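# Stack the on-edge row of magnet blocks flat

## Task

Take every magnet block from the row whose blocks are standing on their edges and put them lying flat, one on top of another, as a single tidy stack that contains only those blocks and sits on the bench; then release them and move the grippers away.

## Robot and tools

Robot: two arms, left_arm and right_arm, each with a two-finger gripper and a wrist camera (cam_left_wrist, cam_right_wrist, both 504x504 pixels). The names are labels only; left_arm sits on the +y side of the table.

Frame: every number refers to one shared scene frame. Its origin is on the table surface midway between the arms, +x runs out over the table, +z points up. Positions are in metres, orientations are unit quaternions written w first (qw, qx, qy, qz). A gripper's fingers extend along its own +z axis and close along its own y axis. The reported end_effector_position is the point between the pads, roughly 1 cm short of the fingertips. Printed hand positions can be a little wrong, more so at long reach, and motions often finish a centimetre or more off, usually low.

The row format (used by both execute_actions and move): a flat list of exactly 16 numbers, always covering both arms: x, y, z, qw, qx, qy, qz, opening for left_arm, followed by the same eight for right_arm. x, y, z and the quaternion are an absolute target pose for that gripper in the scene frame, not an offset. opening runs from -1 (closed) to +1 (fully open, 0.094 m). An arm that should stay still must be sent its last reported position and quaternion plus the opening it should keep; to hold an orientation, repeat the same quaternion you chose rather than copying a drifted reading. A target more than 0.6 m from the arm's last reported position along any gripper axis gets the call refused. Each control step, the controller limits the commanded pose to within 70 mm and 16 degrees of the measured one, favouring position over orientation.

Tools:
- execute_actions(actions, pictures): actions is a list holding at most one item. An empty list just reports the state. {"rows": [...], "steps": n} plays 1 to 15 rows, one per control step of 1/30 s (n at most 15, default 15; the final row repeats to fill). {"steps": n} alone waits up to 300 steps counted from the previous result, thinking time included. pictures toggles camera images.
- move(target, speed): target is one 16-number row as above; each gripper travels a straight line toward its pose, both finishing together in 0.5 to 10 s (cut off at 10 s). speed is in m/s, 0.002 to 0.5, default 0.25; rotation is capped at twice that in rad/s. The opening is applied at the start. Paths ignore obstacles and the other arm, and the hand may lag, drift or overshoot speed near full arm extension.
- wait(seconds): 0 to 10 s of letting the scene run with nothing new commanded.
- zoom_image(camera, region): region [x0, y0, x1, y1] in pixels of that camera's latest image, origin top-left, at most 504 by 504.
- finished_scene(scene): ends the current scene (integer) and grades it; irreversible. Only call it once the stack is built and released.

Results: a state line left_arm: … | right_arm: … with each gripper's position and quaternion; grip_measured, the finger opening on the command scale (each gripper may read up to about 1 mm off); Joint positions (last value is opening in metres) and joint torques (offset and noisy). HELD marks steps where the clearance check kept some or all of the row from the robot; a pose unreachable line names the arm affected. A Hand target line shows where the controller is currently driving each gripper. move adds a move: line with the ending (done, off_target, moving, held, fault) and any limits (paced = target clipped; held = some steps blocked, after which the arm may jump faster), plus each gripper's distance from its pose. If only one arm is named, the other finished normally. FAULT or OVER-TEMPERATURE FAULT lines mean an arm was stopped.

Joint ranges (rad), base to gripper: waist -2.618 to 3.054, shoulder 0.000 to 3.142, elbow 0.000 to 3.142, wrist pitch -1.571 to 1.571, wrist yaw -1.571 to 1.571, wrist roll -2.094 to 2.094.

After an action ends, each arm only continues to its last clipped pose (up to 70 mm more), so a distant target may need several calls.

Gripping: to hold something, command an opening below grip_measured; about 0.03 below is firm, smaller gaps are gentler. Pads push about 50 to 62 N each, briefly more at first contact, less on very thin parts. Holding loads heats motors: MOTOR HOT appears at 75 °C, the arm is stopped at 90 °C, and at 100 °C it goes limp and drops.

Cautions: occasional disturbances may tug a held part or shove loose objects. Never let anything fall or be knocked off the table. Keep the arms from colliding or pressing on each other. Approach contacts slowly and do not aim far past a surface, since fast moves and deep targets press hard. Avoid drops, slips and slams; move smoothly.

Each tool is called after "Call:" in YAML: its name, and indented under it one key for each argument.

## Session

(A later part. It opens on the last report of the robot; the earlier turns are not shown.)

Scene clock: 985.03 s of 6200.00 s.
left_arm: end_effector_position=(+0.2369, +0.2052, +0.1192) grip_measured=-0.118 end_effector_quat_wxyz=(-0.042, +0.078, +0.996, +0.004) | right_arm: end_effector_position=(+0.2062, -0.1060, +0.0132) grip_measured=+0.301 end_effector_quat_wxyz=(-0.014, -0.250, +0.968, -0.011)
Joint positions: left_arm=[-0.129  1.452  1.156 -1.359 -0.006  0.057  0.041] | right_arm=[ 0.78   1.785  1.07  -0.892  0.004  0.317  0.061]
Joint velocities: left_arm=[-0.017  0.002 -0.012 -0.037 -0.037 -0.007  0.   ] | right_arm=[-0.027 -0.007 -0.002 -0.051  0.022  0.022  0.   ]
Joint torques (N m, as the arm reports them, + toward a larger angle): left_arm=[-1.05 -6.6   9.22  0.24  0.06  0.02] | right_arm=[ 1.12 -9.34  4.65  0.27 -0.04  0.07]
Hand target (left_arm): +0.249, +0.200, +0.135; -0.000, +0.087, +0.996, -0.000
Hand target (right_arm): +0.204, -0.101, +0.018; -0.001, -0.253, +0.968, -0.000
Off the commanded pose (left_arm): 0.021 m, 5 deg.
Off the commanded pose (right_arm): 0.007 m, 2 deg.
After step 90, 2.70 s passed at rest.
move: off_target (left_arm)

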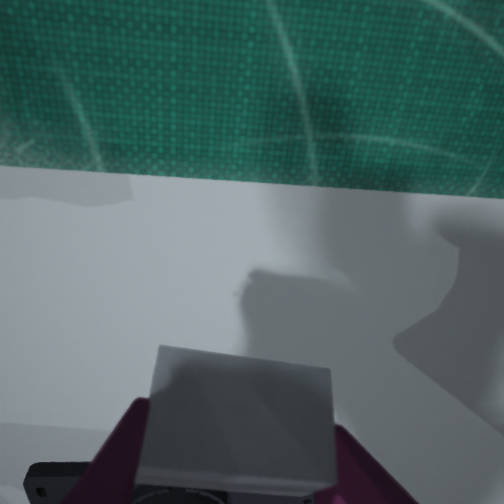

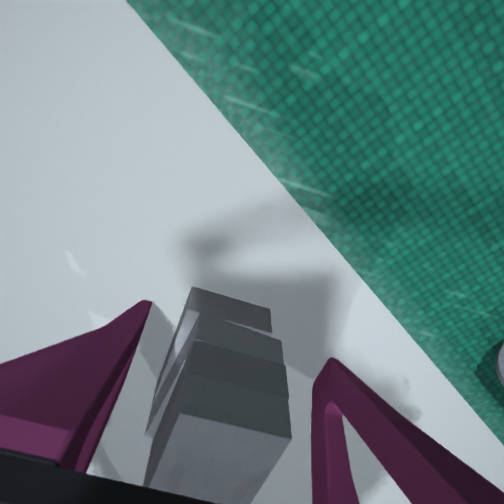

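Call:
move:
  target: [0.25,0.20,0.135,0,0.087,0.996,0,-0.15,0.204,-0.102,0.024,0,-0.2529,0.9675,0,0.0]
  speed: 0.02

Scene clock: 992.17 s of 6200.00 s.
left_arm: end_effector_position=(+0.2369, +0.2052, +0.1192) grip_measured=-0.118 end_effector_quat_wxyz=(-0.042, +0.078, +0.996, +0.004) | right_arm: end_effector_position=(+0.2060, -0.1045, +0.0160) grip_measured=+0.001 end_effector_quat_wxyz=(-0.011, -0.250, +0.968, -0.006)
Joint positions: left_arm=[-0.129  1.452  1.156 -1.359 -0.006  0.057  0.041] | right_arm=[ 0.78   1.774  1.07  -0.893 -0.003  0.317  0.047]
Joint velocities: left_arm=[-0.017 -0.017  0.017 -0.022  0.007 -0.022  0.001] | right_arm=[-0.012 -0.012 -0.012 -0.007 -0.051 -0.037 -0.001]
Joint torques (N m, as the arm reports them, + toward a larger angle): left_arm=[-1.12 -6.47  9.2   0.25  0.05  0.04] | right_arm=[ 0.96 -9.51  5.49  0.09  0.04  0.05]
Hand target (left_arm): +0.249, +0.200, +0.135; -0.000, +0.087, +0.996, -0.000
Hand target (right_arm): +0.204, -0.102, +0.024; -0.000, -0.253, +0.967, +0.000
Off the commanded pose (left_arm): 0.021 m, 5 deg.
Off the commanded pose (right_arm): 0.009 m, 2 deg.
After step 90, 1.77 s passed at rest.
move: off_target (left_arm)

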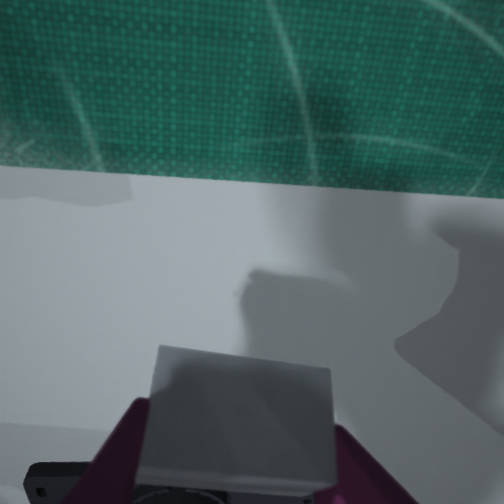

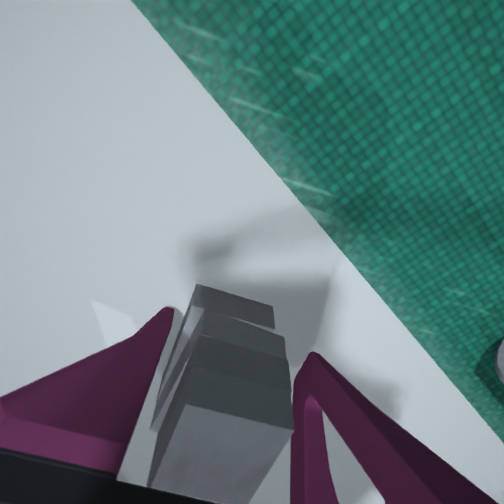

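Call:
move:
  target: [0.25,0.20,0.135,0,0.087,0.996,0,-0.15,0.204,-0.102,0.024,0,-0.2529,0.9675,0,-0.33]
  speed: 0.02

Scene clock: 1003.07 s of 6200.00 s.
left_arm: end_effector_position=(+0.2369, +0.2052, +0.1192) grip_measured=-0.118 end_effector_quat_wxyz=(-0.042, +0.078, +0.996, +0.004) | right_arm: end_effector_position=(+0.2050, -0.1035, +0.0160) grip_measured=-0.329 end_effector_quat_wxyz=(-0.013, -0.251, +0.968, -0.004)
Joint positions: left_arm=[-0.129  1.452  1.156 -1.359 -0.006  0.057  0.041] | right_arm=[ 0.782  1.774  1.07  -0.893 -0.007  0.317  0.032]
Joint velocities: left_arm=[ 0.007  0.002 -0.007  0.051 -0.037 -0.007  0.   ] | right_arm=[-0.007 -0.017 -0.017 -0.022  0.037  0.022 -0.   ]
Joint torques (N m, as the arm reports them, + toward a larger angle): left_arm=[-1.11 -6.57  9.17  0.22  0.04  0.01] | right_arm=[ 0.67 -9.54  5.55  0.11  0.08  0.05]
Hand target (left_arm): +0.249, +0.200, +0.135; -0.000, +0.087, +0.996, -0.000
Hand target (right_arm): +0.204, -0.102, +0.024; -0.000, -0.253, +0.968, -0.000
Off the commanded pose (left_arm): 0.021 m, 5 deg.
Off the commanded pose (right_arm): 0.008 m, 2 deg.
After step 90, 5.53 s passed at rest.
move: off_target (left_arm)

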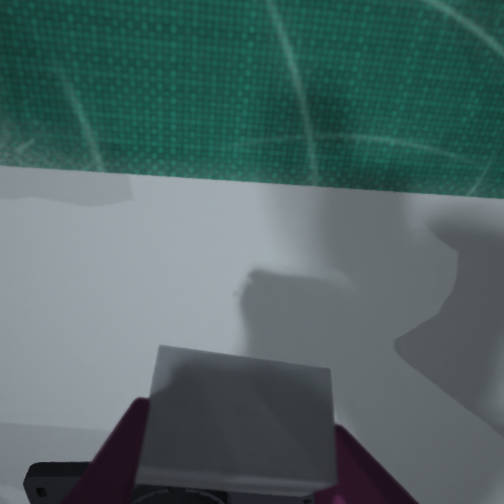

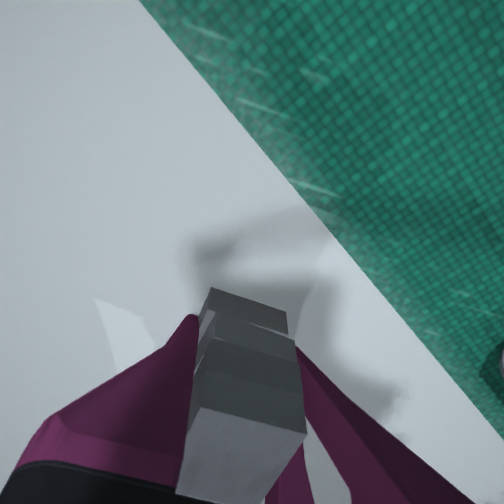

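Call:
move:
  target: [0.25,0.20,0.135,0,0.087,0.996,0,-0.15,0.204,-0.102,0.024,0,-0.2529,0.9675,0,-0.56]
  speed: 0.02

Scene clock: 1009.57 s of 6200.00 s.
left_arm: end_effector_position=(+0.2369, +0.2052, +0.1192) grip_measured=-0.118 end_effector_quat_wxyz=(-0.042, +0.078, +0.996, +0.004) | right_arm: end_effector_position=(+0.2049, -0.1034, +0.0160) grip_measured=-0.473 end_effector_quat_wxyz=(-0.013, -0.251, +0.968, -0.004)
Joint positions: left_arm=[-0.129  1.452  1.156 -1.359 -0.006  0.057  0.041] | right_arm=[ 0.782  1.774  1.07  -0.892 -0.008  0.317  0.025]
Joint velocities: left_arm=[-0.007  0.002 -0.007  0.037 -0.051  0.007 -0.   ] | right_arm=[ 0.002 -0.002  0.017  0.022 -0.095 -0.022  0.001]
Joint torques (N m, as the arm reports them, + toward a larger angle): left_arm=[-1.03 -6.55  9.27  0.24  0.06  0.02] | right_arm=[ 0.78 -9.49  5.54  0.1   0.1   0.05]
Hand target (left_arm): +0.249, +0.200, +0.135; -0.000, +0.087, +0.996, -0.000
Hand target (right_arm): +0.204, -0.102, +0.024; -0.000, -0.253, +0.967, +0.000
Off the commanded pose (left_arm): 0.021 m, 5 deg.
Off the commanded pose (right_arm): 0.008 m, 2 deg.
After step 90, 1.13 s passed at rest.
move: off_target (left_arm)

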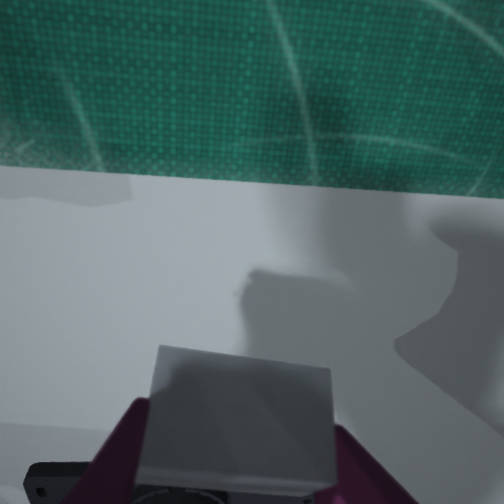

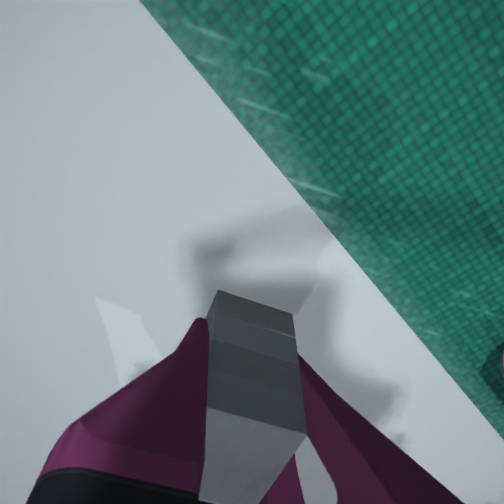

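Call:
move:
  target: [0.25,0.20,0.135,0,0.087,0.996,0,-0.15,0.2045,-0.103,0.026,0,-0.2529,0.9675,0,0.3]
  speed: 0.02

Call:
move:
  target: [0.25,0.20,0.135,0,0.087,0.996,0,-0.15,0.2045,-0.103,0.12,0,-0.2529,0.9675,0,0.3]
  speed: 0.08

Scene clock: 1022.87 s of 6200.00 s.
left_arm: end_effector_position=(+0.2369, +0.2052, +0.1192) grip_measured=-0.118 end_effector_quat_wxyz=(-0.042, +0.078, +0.996, +0.004) | right_arm: end_effector_position=(+0.2045, -0.1041, +0.0160) grip_measured=+0.299 end_effector_quat_wxyz=(-0.014, -0.251, +0.968, -0.005)
Joint positions: left_arm=[-0.129  1.452  1.156 -1.359 -0.006  0.057  0.041] | right_arm=[ 0.782  1.774  1.07  -0.896 -0.007  0.317  0.061]
Joint velocities: left_arm=[-0.012 -0.017 -0.007  0.022 -0.022  0.022  0.001] | right_arm=[ 0.012  0.007 -0.002  0.022 -0.037  0.037 -0.   ]
Joint torques (N m, as the arm reports them, + toward a larger angle): left_arm=[-1.08 -6.49  9.25  0.23  0.07  0.  ] | right_arm=[ 0.55 -9.87  5.69  0.05  0.08  0.02]
Hand target (left_arm): +0.249, +0.200, +0.135; -0.000, +0.087, +0.996, -0.000
Hand target (right_arm): +0.204, -0.103, +0.026; -0.000, -0.253, +0.967, -0.000
Off the commanded pose (left_arm): 0.021 m, 5 deg.
Off the commanded pose (right_arm): 0.010 m, 2 deg.
After step 90, 7.93 s passed at rest.
move: off_target (left_arm)

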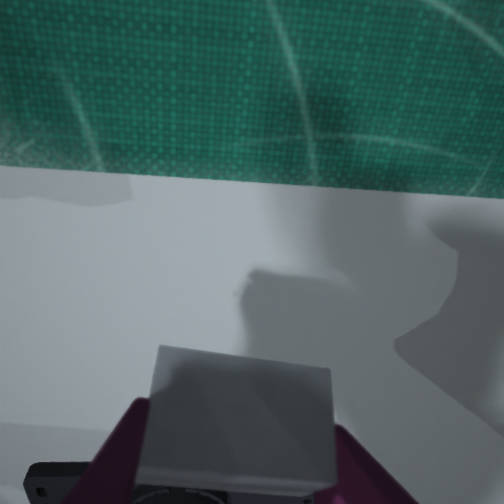

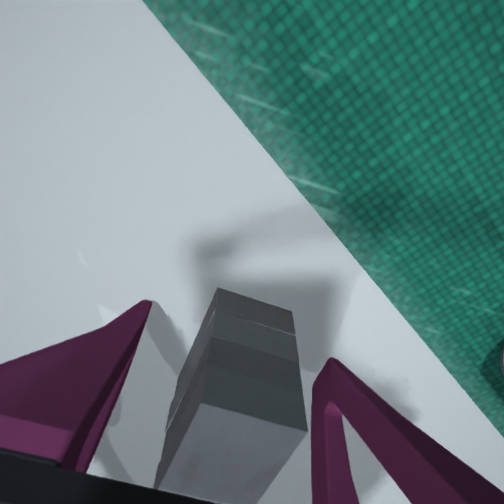

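Scene clock: 1024.70 s of 6200.00 s.
left_arm: end_effector_position=(+0.2369, +0.2052, +0.1192) grip_measured=-0.118 end_effector_quat_wxyz=(-0.042, +0.078, +0.996, +0.004) | right_arm: end_effector_position=(+0.2000, -0.1089, +0.1037) grip_measured=+0.299 end_effector_quat_wxyz=(-0.025, -0.251, +0.968, -0.012)
Joint positions: left_arm=[-0.129  1.452  1.156 -1.359 -0.006  0.057  0.041] | right_arm=[ 0.782  1.677  1.321 -1.268 -0.007  0.317  0.061]
Joint velocities: left_arm=[-0.012  0.017 -0.002 -0.007  0.066 -0.037  0.   ] | right_arm=[ 0.012  0.002  0.002 -0.007 -0.066  0.007  0.001]
Joint torques (N m, as the arm reports them, + toward a larger angle): left_arm=[-1.07 -6.43  9.11  0.24  0.08  0.02] | right_arm=[ 0.51 -8.87  9.1   0.05  0.08  0.02]
Hand target (left_arm): +0.249, +0.200, +0.135; -0.000, +0.087, +0.996, -0.000
Hand target (right_arm): +0.204, -0.104, +0.119; -0.000, -0.253, +0.968, +0.000
Off the commanded pose (left_arm): 0.021 m, 5 deg.
Off the commanded pose (right_arm): 0.018 m, 3 deg.
move: off_target (left_arm, right_arm)

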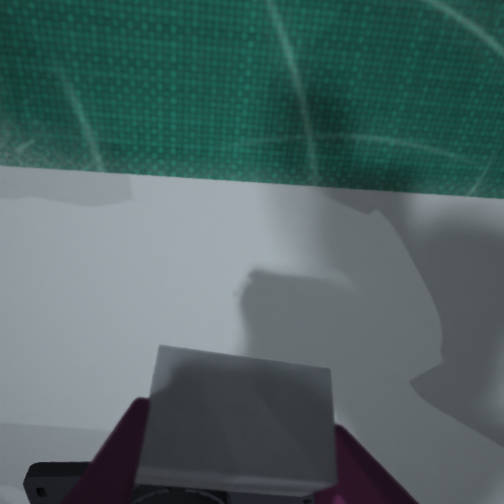

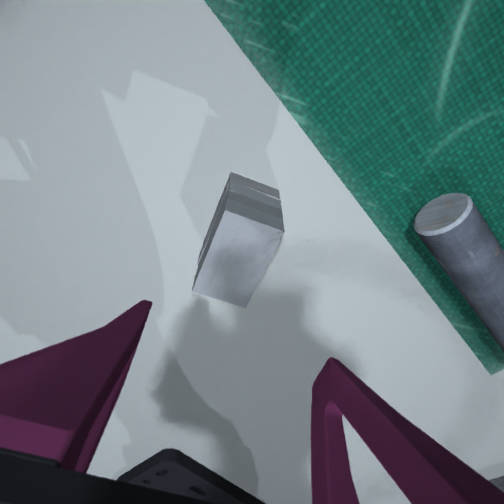

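Call:
move:
  target: [0.24,0.12,0.135,0.2,0.2,0.95,-0.08,-0.15,0.262,-0.075,0.20,0,-0.2529,0.9675,0,0.3]
  speed: 0.15

Call:
move:
  target: [0.2035,-0.106,0.125,0.4763,0.4211,0.7197,-0.2787,-0.15,0.262,-0.075,0.20,0,-0.2529,0.9675,0,0.3]
  speed: 0.15

Scene clock: 1039.43 s of 6200.00 s.
left_arm: end_effector_position=(+0.2316, +0.1285, +0.1223) grip_measured=-0.118 end_effector_quat_wxyz=(+0.165, +0.194, +0.965, -0.069) | right_arm: end_effector_position=(+0.2548, -0.0747, +0.1941) grip_measured=+0.299 end_effector_quat_wxyz=(+0.017, -0.254, +0.967, +0.013)
Joint positions: left_arm=[-0.399  1.084  0.856 -0.993  0.078  0.014  0.041] | right_arm=[ 0.734  1.859  1.902 -1.571 -0.006  0.262  0.061]
Joint velocities: left_arm=[-0.002 -0.012  0.002  0.066  0.007  0.007 -0.001] | right_arm=[-0.002  0.002 -0.002 -0.051 -0.037  0.007 -0.001]
Joint torques (N m, as the arm reports them, + toward a larger angle): left_arm=[-1.13 -3.85  7.05  1.16  0.15 -0.04] | right_arm=[-0.82 -7.37  9.07  0.19  0.06 -0.08]
Hand target (left_arm): +0.240, +0.120, +0.135; +0.201, +0.199, +0.956, -0.082
Hand target (right_arm): +0.261, -0.075, +0.200; +0.028, -0.253, +0.967, +0.016
Off the commanded pose (left_arm): 0.017 m, 5 deg.
Off the commanded pose (right_arm): 0.009 m, 2 deg.
joint sent to its limit (right arm) — the command would take joint 4 (wrist pitch) past its lower limit, so that joint was sent only as far as its limit.
After step 90, 9.30 s passed at rest.
move: off_target (left_arm)

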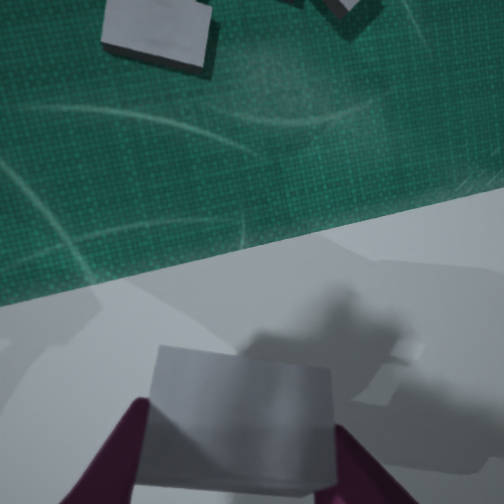

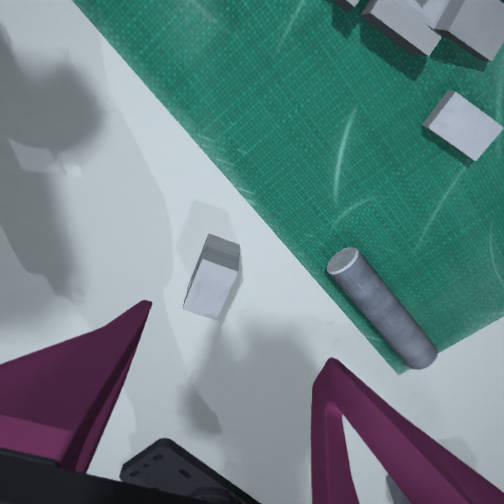

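Scene clock: 1043.50 s of 6200.00 s.
left_arm: end_effector_position=(+0.2021, -0.0960, +0.0992) grip_measured=-0.118 end_effector_quat_wxyz=(+0.440, +0.430, +0.745, -0.257) | right_arm: end_effector_position=(+0.2571, -0.0781, +0.1941) grip_measured=+0.299 end_effector_quat_wxyz=(+0.019, -0.252, +0.967, +0.007)
Joint positions: left_arm=[-1.083  1.315  0.411  0.403 -0.    -0.006  0.041] | right_arm=[ 0.728  1.859  1.902 -1.574  0.005  0.259  0.061]
Joint velocities: left_arm=[-0.022 -0.007  0.002  0.037 -0.007 -0.007 -0.001] | right_arm=[ 0.007 -0.007  0.002 -0.007 -0.022 -0.022 -0.001]
Joint torques (N m, as the arm reports them, + toward a larger angle): left_arm=[-0.91 -3.42  6.88  2.36 -0.03  0.  ] | right_arm=[-0.54 -7.28  8.97  0.2  -0.04 -0.06]
Hand target (left_arm): +0.205, -0.108, +0.123; +0.475, +0.420, +0.721, -0.280
Hand target (right_arm): +0.262, -0.075, +0.200; +0.027, -0.253, +0.967, +0.015
Off the commanded pose (left_arm): 0.028 m, 6 deg.
Off the commanded pose (right_arm): 0.008 m, 2 deg.
joint sent to its limit (right arm) — the command would take joint 4 (wrist pitch) past its lower limit, so that joint was sent only as far as its limit.
move: off_target (left_arm)

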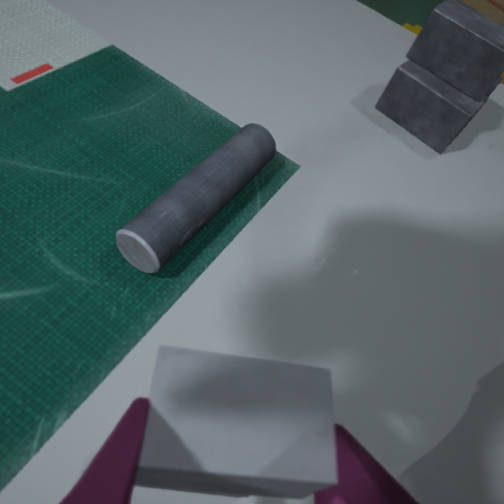

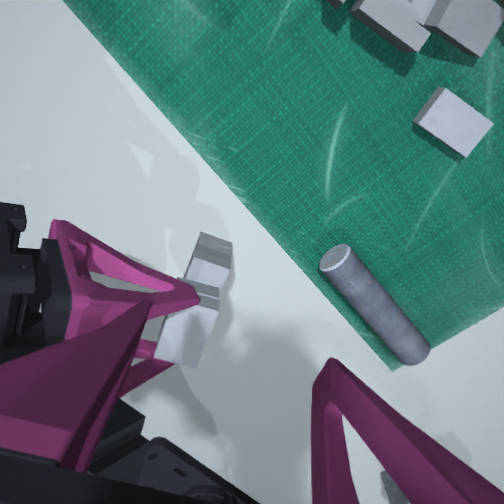

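Call:
move:
  target: [0.206,-0.110,0.105,0.4763,0.4211,0.7197,-0.2787,-0.15,0.295,-0.065,0.20,0,-0.2529,0.9675,0,0.0]
  speed: 0.04

Scene clock: 1055.83 s of 6200.00 s.
left_arm: end_effector_position=(+0.2039, -0.0995, +0.0857) grip_measured=-0.118 end_effector_quat_wxyz=(+0.446, +0.429, +0.741, -0.261) | right_arm: end_effector_position=(+0.2887, -0.0666, +0.1932) grip_measured=+0.001 end_effector_quat_wxyz=(+0.033, -0.254, +0.967, +0.014)
Joint positions: left_arm=[-1.083  1.397  0.378  0.535  0.    -0.005  0.041] | right_arm=[ 0.692  1.962  2.037 -1.575  0.005  0.22   0.047]
Joint velocities: left_arm=[ 0.007 -0.017 -0.017  0.022 -0.066 -0.022  0.001] | right_arm=[-0.002 -0.007  0.012  0.007  0.037  0.007 -0.   ]
Joint torques (N m, as the arm reports them, + toward a larger angle): left_arm=[-1.01 -3.53  6.39  2.24 -0.04 -0.04] | right_arm=[-0.87 -8.27  9.2   0.29 -0.06 -0.05]
Hand target (left_arm): +0.206, -0.110, +0.105; +0.475, +0.421, +0.720, -0.279
Hand target (right_arm): +0.294, -0.065, +0.200; +0.044, -0.253, +0.966, +0.022
Off the commanded pose (left_arm): 0.022 m, 5 deg.
Off the commanded pose (right_arm): 0.009 m, 4 deg.
joint sent to its limit (right arm) — the command would take joint 4 (wrist pitch) past its lower limit, so that joint was sent only as far as its limit.
After step 90, 7.67 s passed at rest.
move: off_target (left_arm, right_arm)

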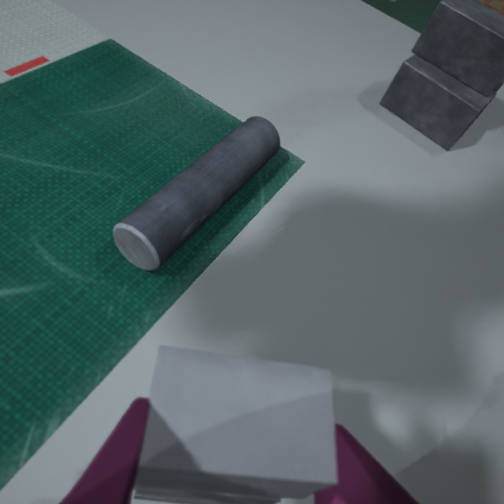

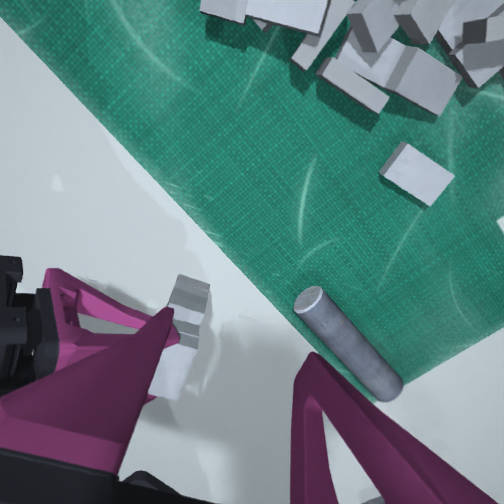

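Call:
move:
  target: [0.206,-0.110,0.088,0.4763,0.4211,0.7197,-0.2787,-0.15,0.23,-0.24,0.20,0,-0.2529,0.9675,0,0.0]
  speed: 0.05

Scene clock: 1068.50 s of 6200.00 s.
left_arm: end_effector_position=(+0.2043, -0.1003, +0.0698) grip_measured=-0.118 end_effector_quat_wxyz=(+0.447, +0.428, +0.740, -0.262) | right_arm: end_effector_position=(+0.2346, -0.2364, +0.1921) grip_measured=+0.001 end_effector_quat_wxyz=(-0.003, -0.252, +0.968, -0.003)
Joint positions: left_arm=[-1.083  1.482  0.347  0.653  0.    -0.005  0.041] | right_arm=[ 0.309  1.488  1.483 -1.573  0.005 -0.158  0.047]
Joint velocities: left_arm=[-0.012 -0.012  0.007 -0.051 -0.095  0.066  0.001] | right_arm=[-0.002 -0.007  0.017  0.022  0.051 -0.037  0.   ]
Joint torques (N m, as the arm reports them, + toward a larger angle): left_arm=[-1.   -3.79  5.65  2.29 -0.03 -0.02] | right_arm=[-0.76 -7.27  6.    0.13 -0.08 -0.04]
Hand target (left_arm): +0.206, -0.110, +0.088; +0.475, +0.421, +0.720, -0.279
Hand target (right_arm): +0.231, -0.239, +0.197; +0.008, -0.253, +0.968, +0.001
Off the commanded pose (left_arm): 0.021 m, 5 deg.
Off the commanded pose (right_arm): 0.010 m, 1 deg.
joint sent to its limit (right arm) — the command would take joint 4 (wrist pitch) past its lower limit, so that joint was sent only as far as its limit.
After step 90, 5.70 s passed at rest.
move: off_target (left_arm)

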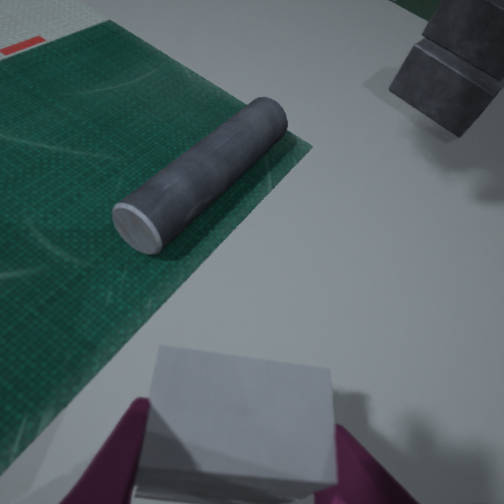

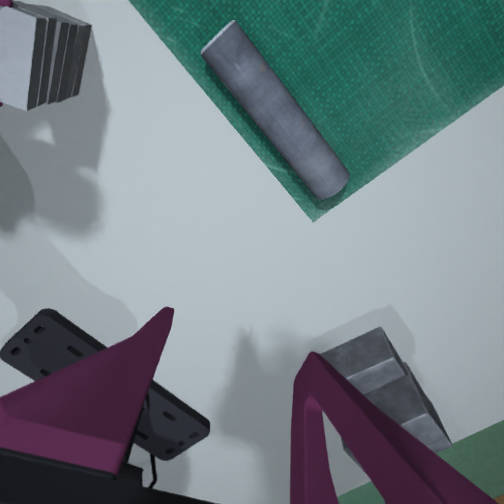

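Call:
move:
  target: [0.206,-0.110,0.083,0.4763,0.4211,0.7197,-0.2787,-0.15,0.23,-0.24,0.20,0,-0.2529,0.9675,0,0.0]
  speed: 0.015

Call:
zoom_image:
  camera: "cam_right_wrist"
  region: [0,0,140,130]

Scene clock: 1075.97 s of 6200.00 s.
left_arm: end_effector_position=(+0.2049, -0.1013, +0.0671) grip_measured=-0.118 end_effector_quat_wxyz=(+0.450, +0.427, +0.738, -0.264) | right_arm: end_effector_position=(+0.2346, -0.2364, +0.1921) grip_measured=+0.001 end_effector_quat_wxyz=(-0.003, -0.255, +0.967, -0.003)
Joint positions: left_arm=[-1.083  1.507  0.34   0.694  0.    -0.005  0.041] | right_arm=[ 0.309  1.488  1.483 -1.573  0.005 -0.164  0.047]
Joint velocities: left_arm=[-0.002  0.017  0.017 -0.007  0.022 -0.037  0.   ] | right_arm=[-0.007  0.022  0.002 -0.022  0.022 -0.007 -0.001]
Joint torques (N m, as the arm reports them, + toward a larger angle): left_arm=[-1.11 -3.78  5.42  2.21 -0.05 -0.03] | right_arm=[-0.88 -7.88  5.9   0.11 -0.04 -0.08]
Hand target (left_arm): +0.206, -0.110, +0.083; +0.475, +0.421, +0.720, -0.279
Hand target (right_arm): +0.230, -0.240, +0.199; +0.011, -0.253, +0.967, +0.001
Off the commanded pose (left_arm): 0.018 m, 4 deg.
Off the commanded pose (right_arm): 0.010 m, 1 deg.
joint sent to its limit (right arm) — the command would take joint 4 (wrist pitch) past its lower limit, so that joint was sent only as far as its limit.
After step 90, 1.63 s passed at rest.
move: off_target (left_arm)

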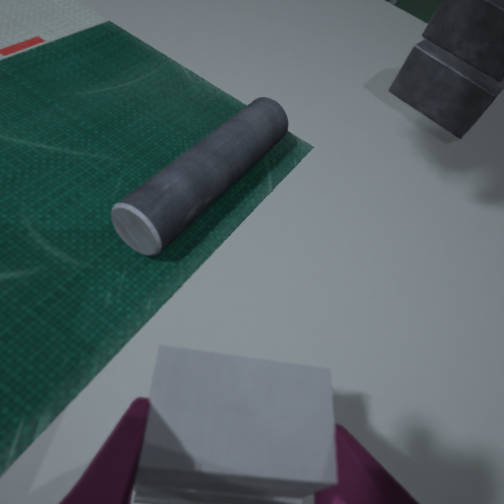

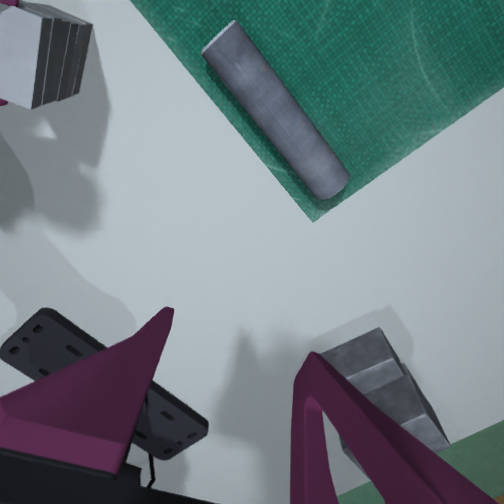

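Region (0, 0, 140, 130) of cam_right_wrist's 504x504 image, scaled by 3.600, with more detail than that image has; it fills the top 468 rows of this view, and the rest is white.

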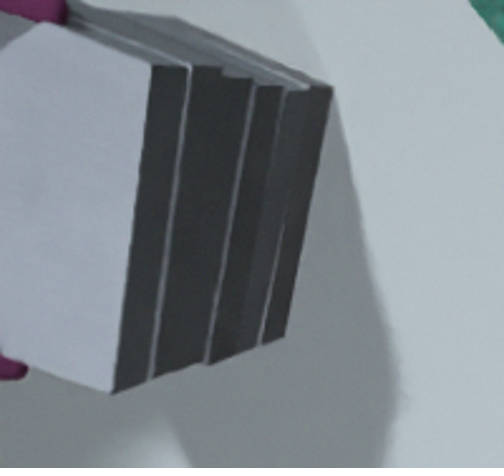

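Call:
move:
  target: [0.206,-0.110,0.079,0.4763,0.4211,0.7197,-0.2787,-0.15,0.23,-0.24,0.20,0,-0.2529,0.9675,0,0.0]
  speed: 0.015

Scene clock: 1083.10 s of 6200.00 s.
left_arm: end_effector_position=(+0.2062, -0.1035, +0.0665) grip_measured=-0.118 end_effector_quat_wxyz=(+0.454, +0.426, +0.736, -0.266) | right_arm: end_effector_position=(+0.2346, -0.2364, +0.1921) grip_measured=+0.001 end_effector_quat_wxyz=(-0.003, -0.255, +0.967, -0.003)
Joint positions: left_arm=[-1.083  1.53   0.34   0.727  0.    -0.005  0.041] | right_arm=[ 0.309  1.488  1.483 -1.573  0.005 -0.164  0.047]
Joint velocities: left_arm=[-0.002  0.007 -0.007 -0.066 -0.022 -0.007  0.   ] | right_arm=[-0.002 -0.007 -0.007  0.007  0.037  0.007 -0.001]
Joint torques (N m, as the arm reports them, + toward a larger angle): left_arm=[-1.07 -3.89  4.73  2.15 -0.07 -0.01] | right_arm=[-0.92 -7.82  5.88  0.13 -0.04 -0.08]
Hand target (left_arm): +0.206, -0.110, +0.079; +0.475, +0.421, +0.720, -0.279
Hand target (right_arm): +0.230, -0.240, +0.199; +0.011, -0.253, +0.967, +0.001
Off the commanded pose (left_arm): 0.014 m, 3 deg.
Off the commanded pose (right_arm): 0.010 m, 1 deg.
joint sent to its limit (right arm) — the command would take joint 4 (wrist pitch) past its lower limit, so that joint was sent only as far as its limit.
After step 90, 1.50 s passed at rest.
move: off_target (left_arm)

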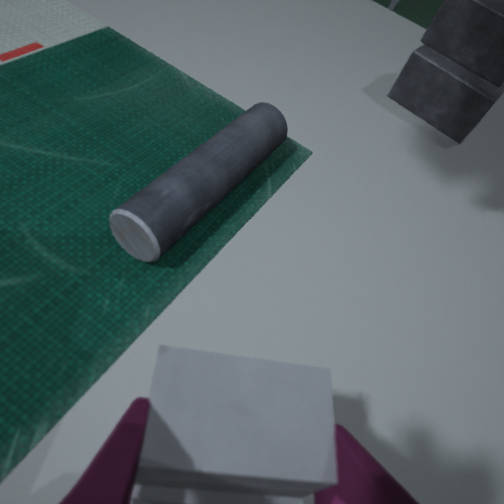

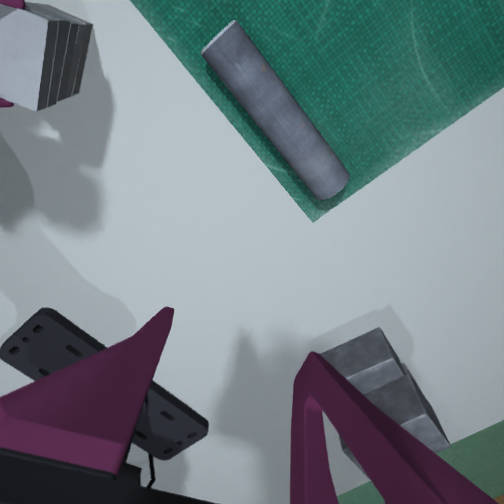

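Call:
move:
  target: [0.206,-0.108,0.080,0.4763,0.4211,0.7197,-0.2787,0.45,0.23,-0.24,0.20,0,-0.2529,0.9675,0,0.0]
  speed: 0.02

Call:
move:
  target: [0.18,-0.06,0.14,0.4763,0.4211,0.7197,-0.2787,0.6,0.23,-0.24,0.20,0,-0.2529,0.9675,0,0.0]
  speed: 0.08

Scene clock: 1088.57 s of 6200.00 s.
left_arm: end_effector_position=(+0.2075, -0.1059, +0.0721) grip_measured=+0.447 end_effector_quat_wxyz=(+0.464, +0.423, +0.730, -0.271) | right_arm: end_effector_position=(+0.2346, -0.2364, +0.1921) grip_measured=+0.001 end_effector_quat_wxyz=(-0.003, -0.255, +0.967, -0.003)
Joint positions: left_arm=[-1.083  1.53   0.34   0.753  0.    -0.005  0.068] | right_arm=[ 0.309  1.488  1.483 -1.573  0.005 -0.164  0.047]
Joint velocities: left_arm=[ 0.012 -0.012 -0.007 -0.037  0.066  0.007 -0.   ] | right_arm=[ 0.007  0.007 -0.002  0.007 -0.051 -0.007 -0.   ]
Joint torques (N m, as the arm reports them, + toward a larger angle): left_arm=[-0.61 -4.67  4.4   1.93 -0.03 -0.01] | right_arm=[-0.9  -7.9   5.98  0.13 -0.05 -0.07]
Hand target (left_arm): +0.206, -0.108, +0.080; +0.476, +0.421, +0.720, -0.279
Hand target (right_arm): +0.230, -0.240, +0.199; +0.011, -0.253, +0.967, +0.001
Off the commanded pose (left_arm): 0.008 m, 2 deg.
Off the commanded pose (right_arm): 0.010 m, 1 deg.
joint sent to its limit (right arm) — the command would take joint 4 (wrist pitch) past its lower limit, so that joint was sent only as far as its limit.
After step 90, 0.73 s passed at rest.
move: done

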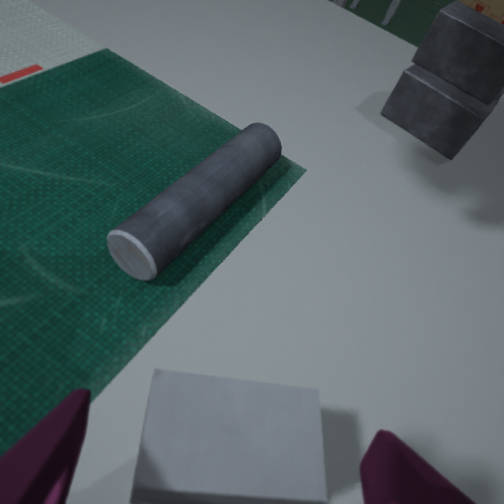

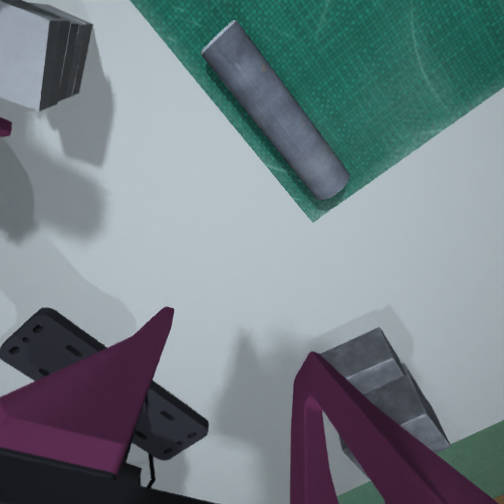

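Scene clock: 1090.30 s of 6200.00 s.
left_arm: end_effector_position=(+0.1790, -0.0558, +0.1260) grip_measured=+0.597 end_effector_quat_wxyz=(+0.461, +0.424, +0.732, -0.270) | right_arm: end_effector_position=(+0.2346, -0.2364, +0.1921) grip_measured=+0.001 end_effector_quat_wxyz=(-0.003, -0.255, +0.967, -0.003)
Joint positions: left_arm=[-1.083  0.959  0.303  0.212  0.    -0.005  0.075] | right_arm=[ 0.309  1.488  1.483 -1.573  0.005 -0.164  0.047]
Joint velocities: left_arm=[-0.002 -0.017 -0.007  0.022  0.022  0.037 -0.001] | right_arm=[ 0.007 -0.022 -0.022 -0.051 -0.007 -0.037  0.001]
Joint torques (N m, as the arm reports them, + toward a larger angle): left_arm=[-0.3  -2.87  8.57  1.61  0.02  0.01] | right_arm=[-0.91 -7.84  5.89  0.14 -0.05 -0.07]
Hand target (left_arm): +0.180, -0.059, +0.142; +0.476, +0.421, +0.720, -0.279
Hand target (right_arm): +0.230, -0.240, +0.199; +0.011, -0.253, +0.967, +0.001
Off the commanded pose (left_arm): 0.015 m, 2 deg.
Off the commanded pose (right_arm): 0.010 m, 1 deg.
joint sent to its limit (right arm) — the command would take joint 4 (wrist pitch) past its lower limit, so that joint was sent only as far as its limit.
move: off_target (left_arm)

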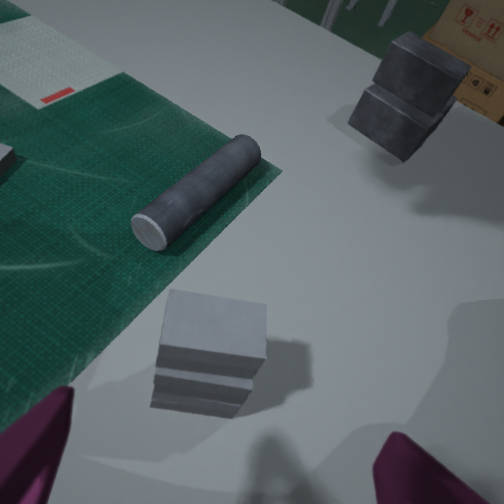

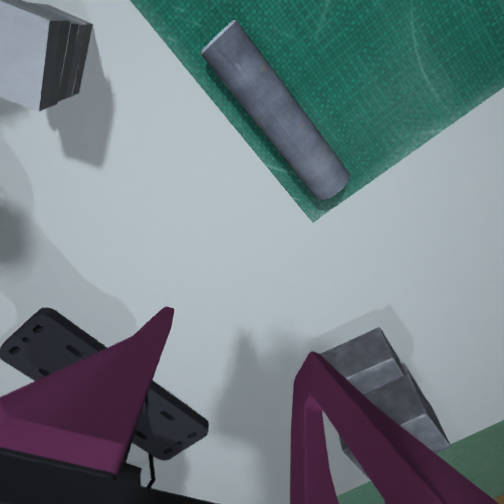

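Call:
zoom_image:
  camera: "cam_left_wrist"
  region: [130,270,300,430]

Call:
zoom_image:
  camera: "cam_right_wrist"
  region: [0,0,140,130]

Region (130, 270, 300, 430) of cam_left_wrist's 504x504 image, scaled by 2.965, with more detail than that image has; it fills the top 474 rows of this view, and the rest is white.

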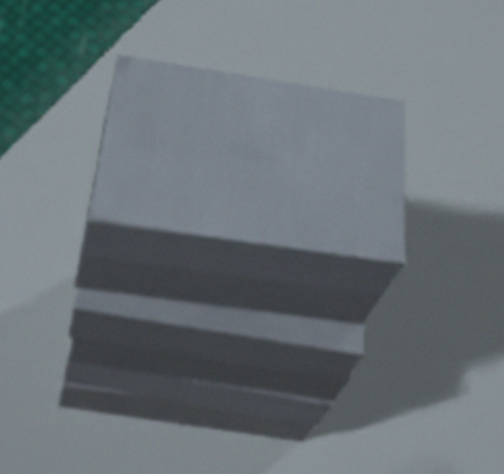

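Region (0, 0, 140, 130) of cam_right_wrist's 504x504 image, scaled by 3.600, with more detail than that image has; it fills the top 468 rows of this view, and the rest is white.

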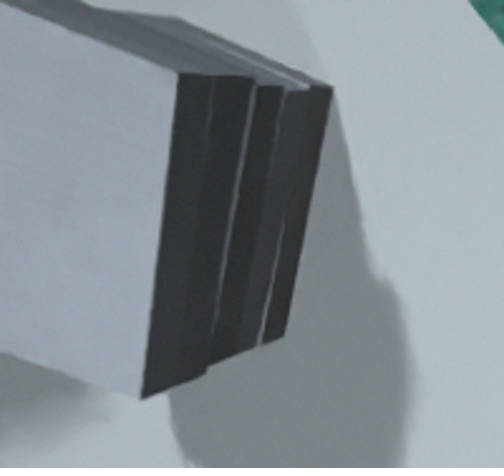

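Call:
move:
  target: [0.22,0.20,0.16,0,0.087,0.996,0,0.6,0.2047,-0.1037,0.135,0,-0.2529,0.9675,0,0.3]
  speed: 0.15

Scene clock: 1113.17 s of 6200.00 s.
left_arm: end_effector_position=(+0.2128, +0.1986, +0.1552) grip_measured=+0.598 end_effector_quat_wxyz=(-0.007, +0.091, +0.996, -0.003) | right_arm: end_effector_position=(+0.2022, -0.1130, +0.1362) grip_measured=+0.299 end_effector_quat_wxyz=(-0.008, -0.252, +0.968, -0.008)
Joint positions: left_arm=[-0.163  1.3    1.182 -1.466  0.007  0.049  0.075] | right_arm=[ 0.774  1.635  1.405 -1.362  0.004  0.305  0.061]
Joint velocities: left_arm=[-0.017 -0.007  0.012 -0.037 -0.022 -0.007  0.001] | right_arm=[-0.012 -0.002  0.007 -0.007  0.037 -0.007  0.   ]
Joint torques (N m, as the arm reports them, + toward a larger angle): left_arm=[ 0.95 -2.21  8.49  0.14 -0.07  0.03] | right_arm=[ 0.67 -5.49  7.11  0.31 -0.06  0.09]
Hand target (left_arm): +0.217, +0.202, +0.162; -0.000, +0.089, +0.996, +0.002
Hand target (right_arm): +0.205, -0.106, +0.136; -0.000, -0.253, +0.967, -0.000
Off the commanded pose (left_arm): 0.009 m, 1 deg.
Off the commanded pose (right_arm): 0.010 m, 1 deg.
After step 90, 14.73 s passed at rest.
move: done

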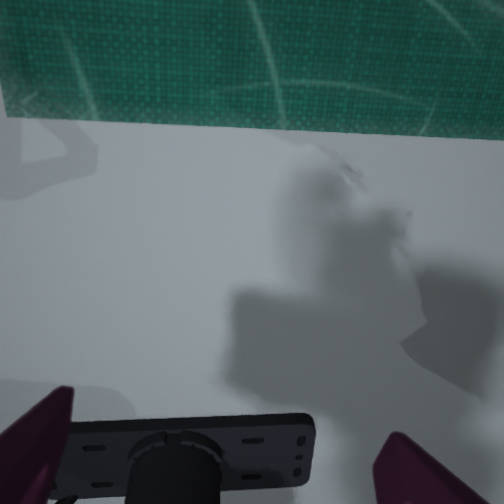

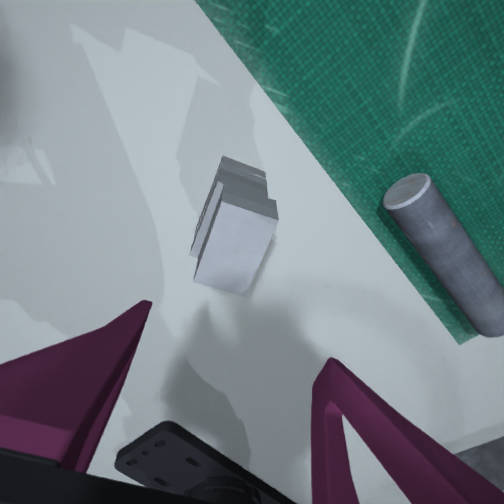

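Call:
move:
  target: [0.22,0.20,0.16,0,0.087,0.996,0,0.6,0.204,-0.099,0.095,0,-0.2529,0.9675,0,0.3]
  speed: 0.04

Scene clock: 1123.20 s of 6200.00 s.
left_arm: end_effector_position=(+0.2124, +0.1988, +0.1553) grip_measured=+0.598 end_effector_quat_wxyz=(-0.008, +0.092, +0.996, -0.003) | right_arm: end_effector_position=(+0.2036, -0.1048, +0.0980) grip_measured=+0.299 end_effector_quat_wxyz=(-0.004, -0.252, +0.968, -0.005)
Joint positions: left_arm=[-0.163  1.3    1.182 -1.468  0.006  0.05   0.075] | right_arm=[ 0.789  1.662  1.283 -1.204  0.004  0.322  0.061]
Joint velocities: left_arm=[-0.007 -0.012 -0.012 -0.037 -0.037 -0.037  0.   ] | right_arm=[-0.017  0.007 -0.017 -0.037  0.007 -0.022  0.   ]
Joint torques (N m, as the arm reports them, + toward a larger angle): left_arm=[ 0.43 -1.44  8.52  0.23 -0.07 -0.07] | right_arm=[ 0.75 -5.77  6.34  0.35 -0.02  0.07]
Hand target (left_arm): +0.220, +0.200, +0.160; -0.000, +0.087, +0.996, -0.000
Hand target (right_arm): +0.204, -0.099, +0.095; -0.000, -0.253, +0.968, -0.000
Off the commanded pose (left_arm): 0.009 m, 1 deg.
Off the commanded pose (right_arm): 0.007 m, 1 deg.
After step 90, 5.50 s passed at rest.
move: done

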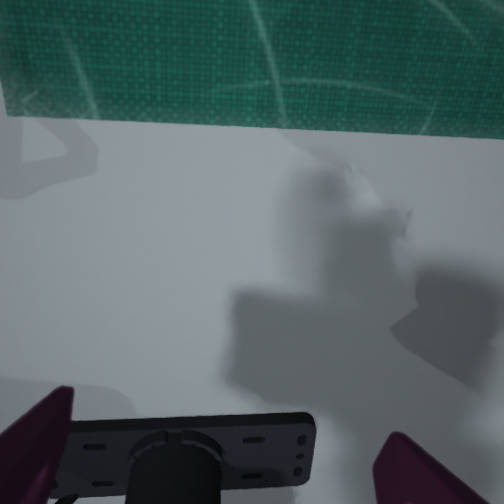

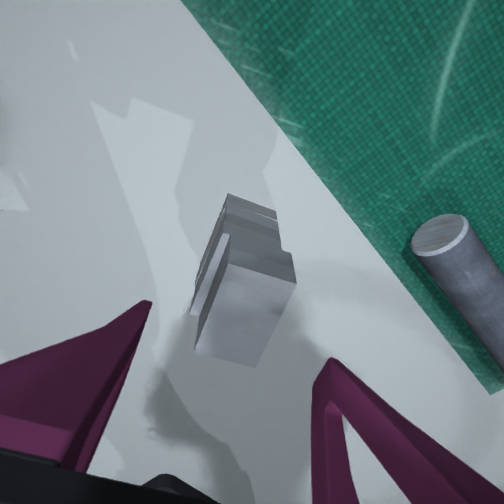

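Call:
move:
  target: [0.22,0.20,0.16,0,0.087,0.996,0,0.6,0.2045,-0.103,0.036,0,-0.2529,0.9675,0,0.3]
  speed: 0.04

Scene clock: 1128.33 s of 6200.00 s.
left_arm: end_effector_position=(+0.2124, +0.1988, +0.1553) grip_measured=+0.598 end_effector_quat_wxyz=(-0.008, +0.092, +0.996, -0.003) | right_arm: end_effector_position=(+0.2024, -0.1061, +0.0390) grip_measured=+0.299 end_effector_quat_wxyz=(-0.004, -0.252, +0.968, -0.005)
Joint positions: left_arm=[-0.163  1.3    1.182 -1.468  0.006  0.05   0.075] | right_arm=[ 0.789  1.714  1.098 -0.968  0.004  0.322  0.061]
Joint velocities: left_arm=[-0.007  0.007 -0.007 -0.022  0.022  0.022  0.001] | right_arm=[-0.002  0.002 -0.007 -0.051  0.007  0.051  0.001]
Joint torques (N m, as the arm reports them, + toward a larger angle): left_arm=[ 0.41 -1.43  8.51  0.25 -0.06 -0.04] | right_arm=[-0.05 -5.99  6.09  0.33 -0.03 -0.05]
Hand target (left_arm): +0.220, +0.200, +0.160; +0.000, +0.087, +0.996, -0.000
Hand target (right_arm): +0.205, -0.103, +0.036; -0.000, -0.253, +0.967, -0.000
Off the commanded pose (left_arm): 0.009 m, 1 deg.
Off the commanded pose (right_arm): 0.005 m, 1 deg.
After step 90, 0.13 s passed at rest.
move: done

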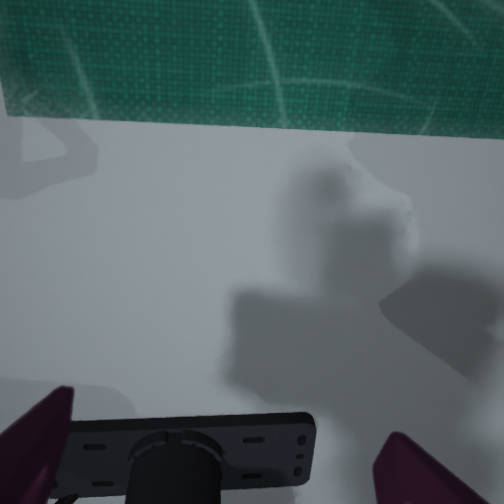

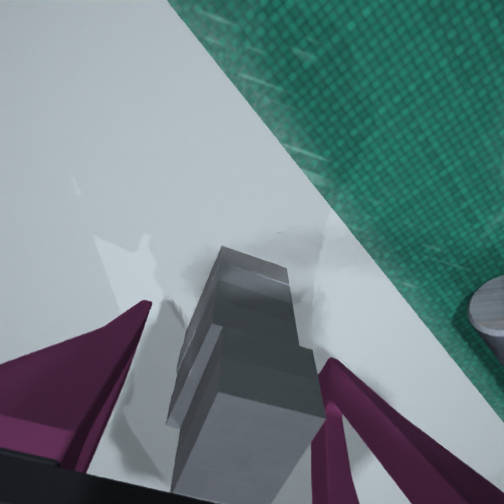

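Call:
move:
  target: [0.22,0.20,0.16,0,0.087,0.996,0,0.6,0.2045,-0.103,0.036,0,-0.2529,0.9675,0,-0.3]
  speed: 0.02

Call:
move:
  target: [0.22,0.20,0.16,0,0.087,0.996,0,0.6,0.2045,-0.103,0.036,0,-0.2529,0.9675,0,-0.56]
  speed: 0.02

Scene clock: 1143.30 s of 6200.00 s.
left_arm: end_effector_position=(+0.2124, +0.1988, +0.1553) grip_measured=+0.598 end_effector_quat_wxyz=(-0.008, +0.092, +0.996, -0.003) | right_arm: end_effector_position=(+0.2028, -0.1057, +0.0390) grip_measured=-0.299 end_effector_quat_wxyz=(-0.003, -0.252, +0.968, -0.005)
Joint positions: left_arm=[-0.163  1.3    1.182 -1.468  0.006  0.05   0.075] | right_arm=[ 0.789  1.714  1.098 -0.966  0.004  0.322  0.033]
Joint velocities: left_arm=[-0.002  0.017  0.012 -0.037 -0.007  0.051 -0.   ] | right_arm=[ 0.002 -0.027 -0.017 -0.007 -0.11   0.022  0.   ]
Joint torques (N m, as the arm reports them, + toward a larger angle): left_arm=[ 0.44 -1.36  8.43  0.24 -0.07 -0.07] | right_arm=[-0.11 -6.03  5.87  0.34 -0.03 -0.02]
Hand target (left_arm): +0.220, +0.200, +0.160; +0.000, +0.087, +0.996, -0.000
Hand target (right_arm): +0.204, -0.103, +0.036; +0.000, -0.253, +0.967, -0.000
Off the commanded pose (left_arm): 0.009 m, 1 deg.
Off the commanded pose (right_arm): 0.004 m, 1 deg.
After step 90, 11.27 s passed at rest.
move: done

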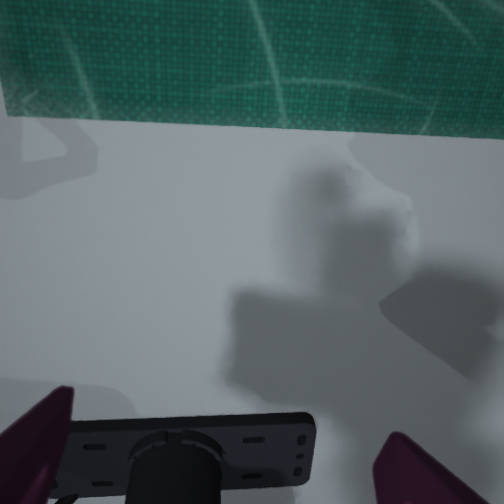

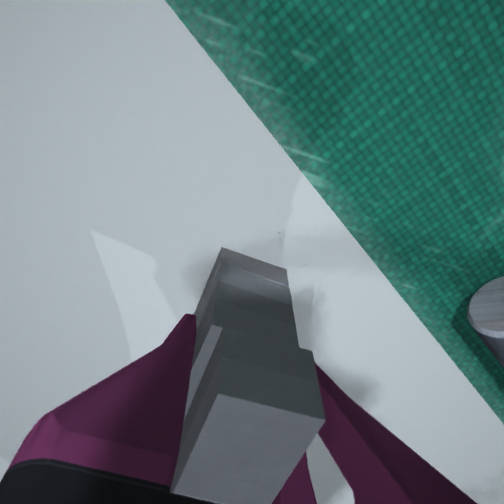

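Scene clock: 1144.00 s of 6200.00 s.
left_arm: end_effector_position=(+0.2124, +0.1988, +0.1553) grip_measured=+0.598 end_effector_quat_wxyz=(-0.008, +0.092, +0.996, -0.003) | right_arm: end_effector_position=(+0.2027, -0.1055, +0.0390) grip_measured=-0.475 end_effector_quat_wxyz=(-0.003, -0.252, +0.968, -0.004)
Joint positions: left_arm=[-0.163  1.3    1.182 -1.468  0.006  0.05   0.075] | right_arm=[ 0.789  1.714  1.098 -0.965  0.003  0.322  0.025]
Joint velocities: left_arm=[ 0.007  0.002 -0.002  0.037  0.022  0.037 -0.   ] | right_arm=[ 0.012  0.007 -0.002 -0.022 -0.051  0.066 -0.001]
Joint torques (N m, as the arm reports them, + toward a larger angle): left_arm=[ 0.35 -1.47  8.44  0.23 -0.06 -0.05] | right_arm=[-0.03 -6.06  5.87  0.31 -0.03 -0.03]
Hand target (left_arm): +0.220, +0.200, +0.160; +0.000, +0.087, +0.996, -0.000
Hand target (right_arm): +0.204, -0.103, +0.036; -0.000, -0.253, +0.968, -0.000
Off the commanded pose (left_arm): 0.009 m, 1 deg.
Off the commanded pose (right_arm): 0.004 m, 1 deg.
move: done

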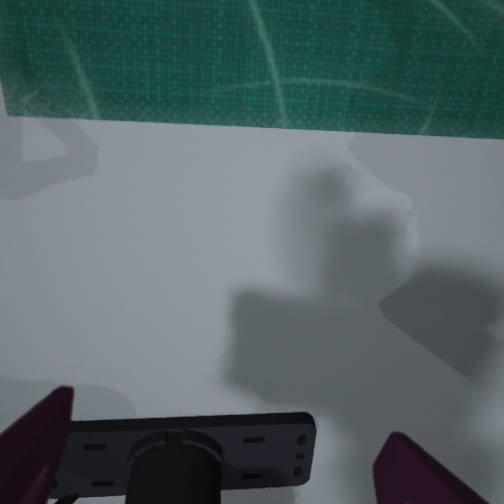

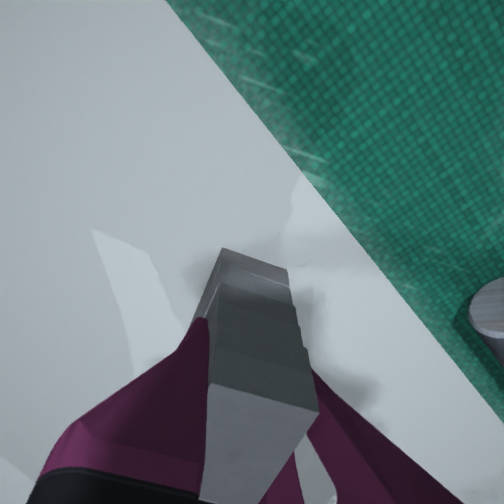

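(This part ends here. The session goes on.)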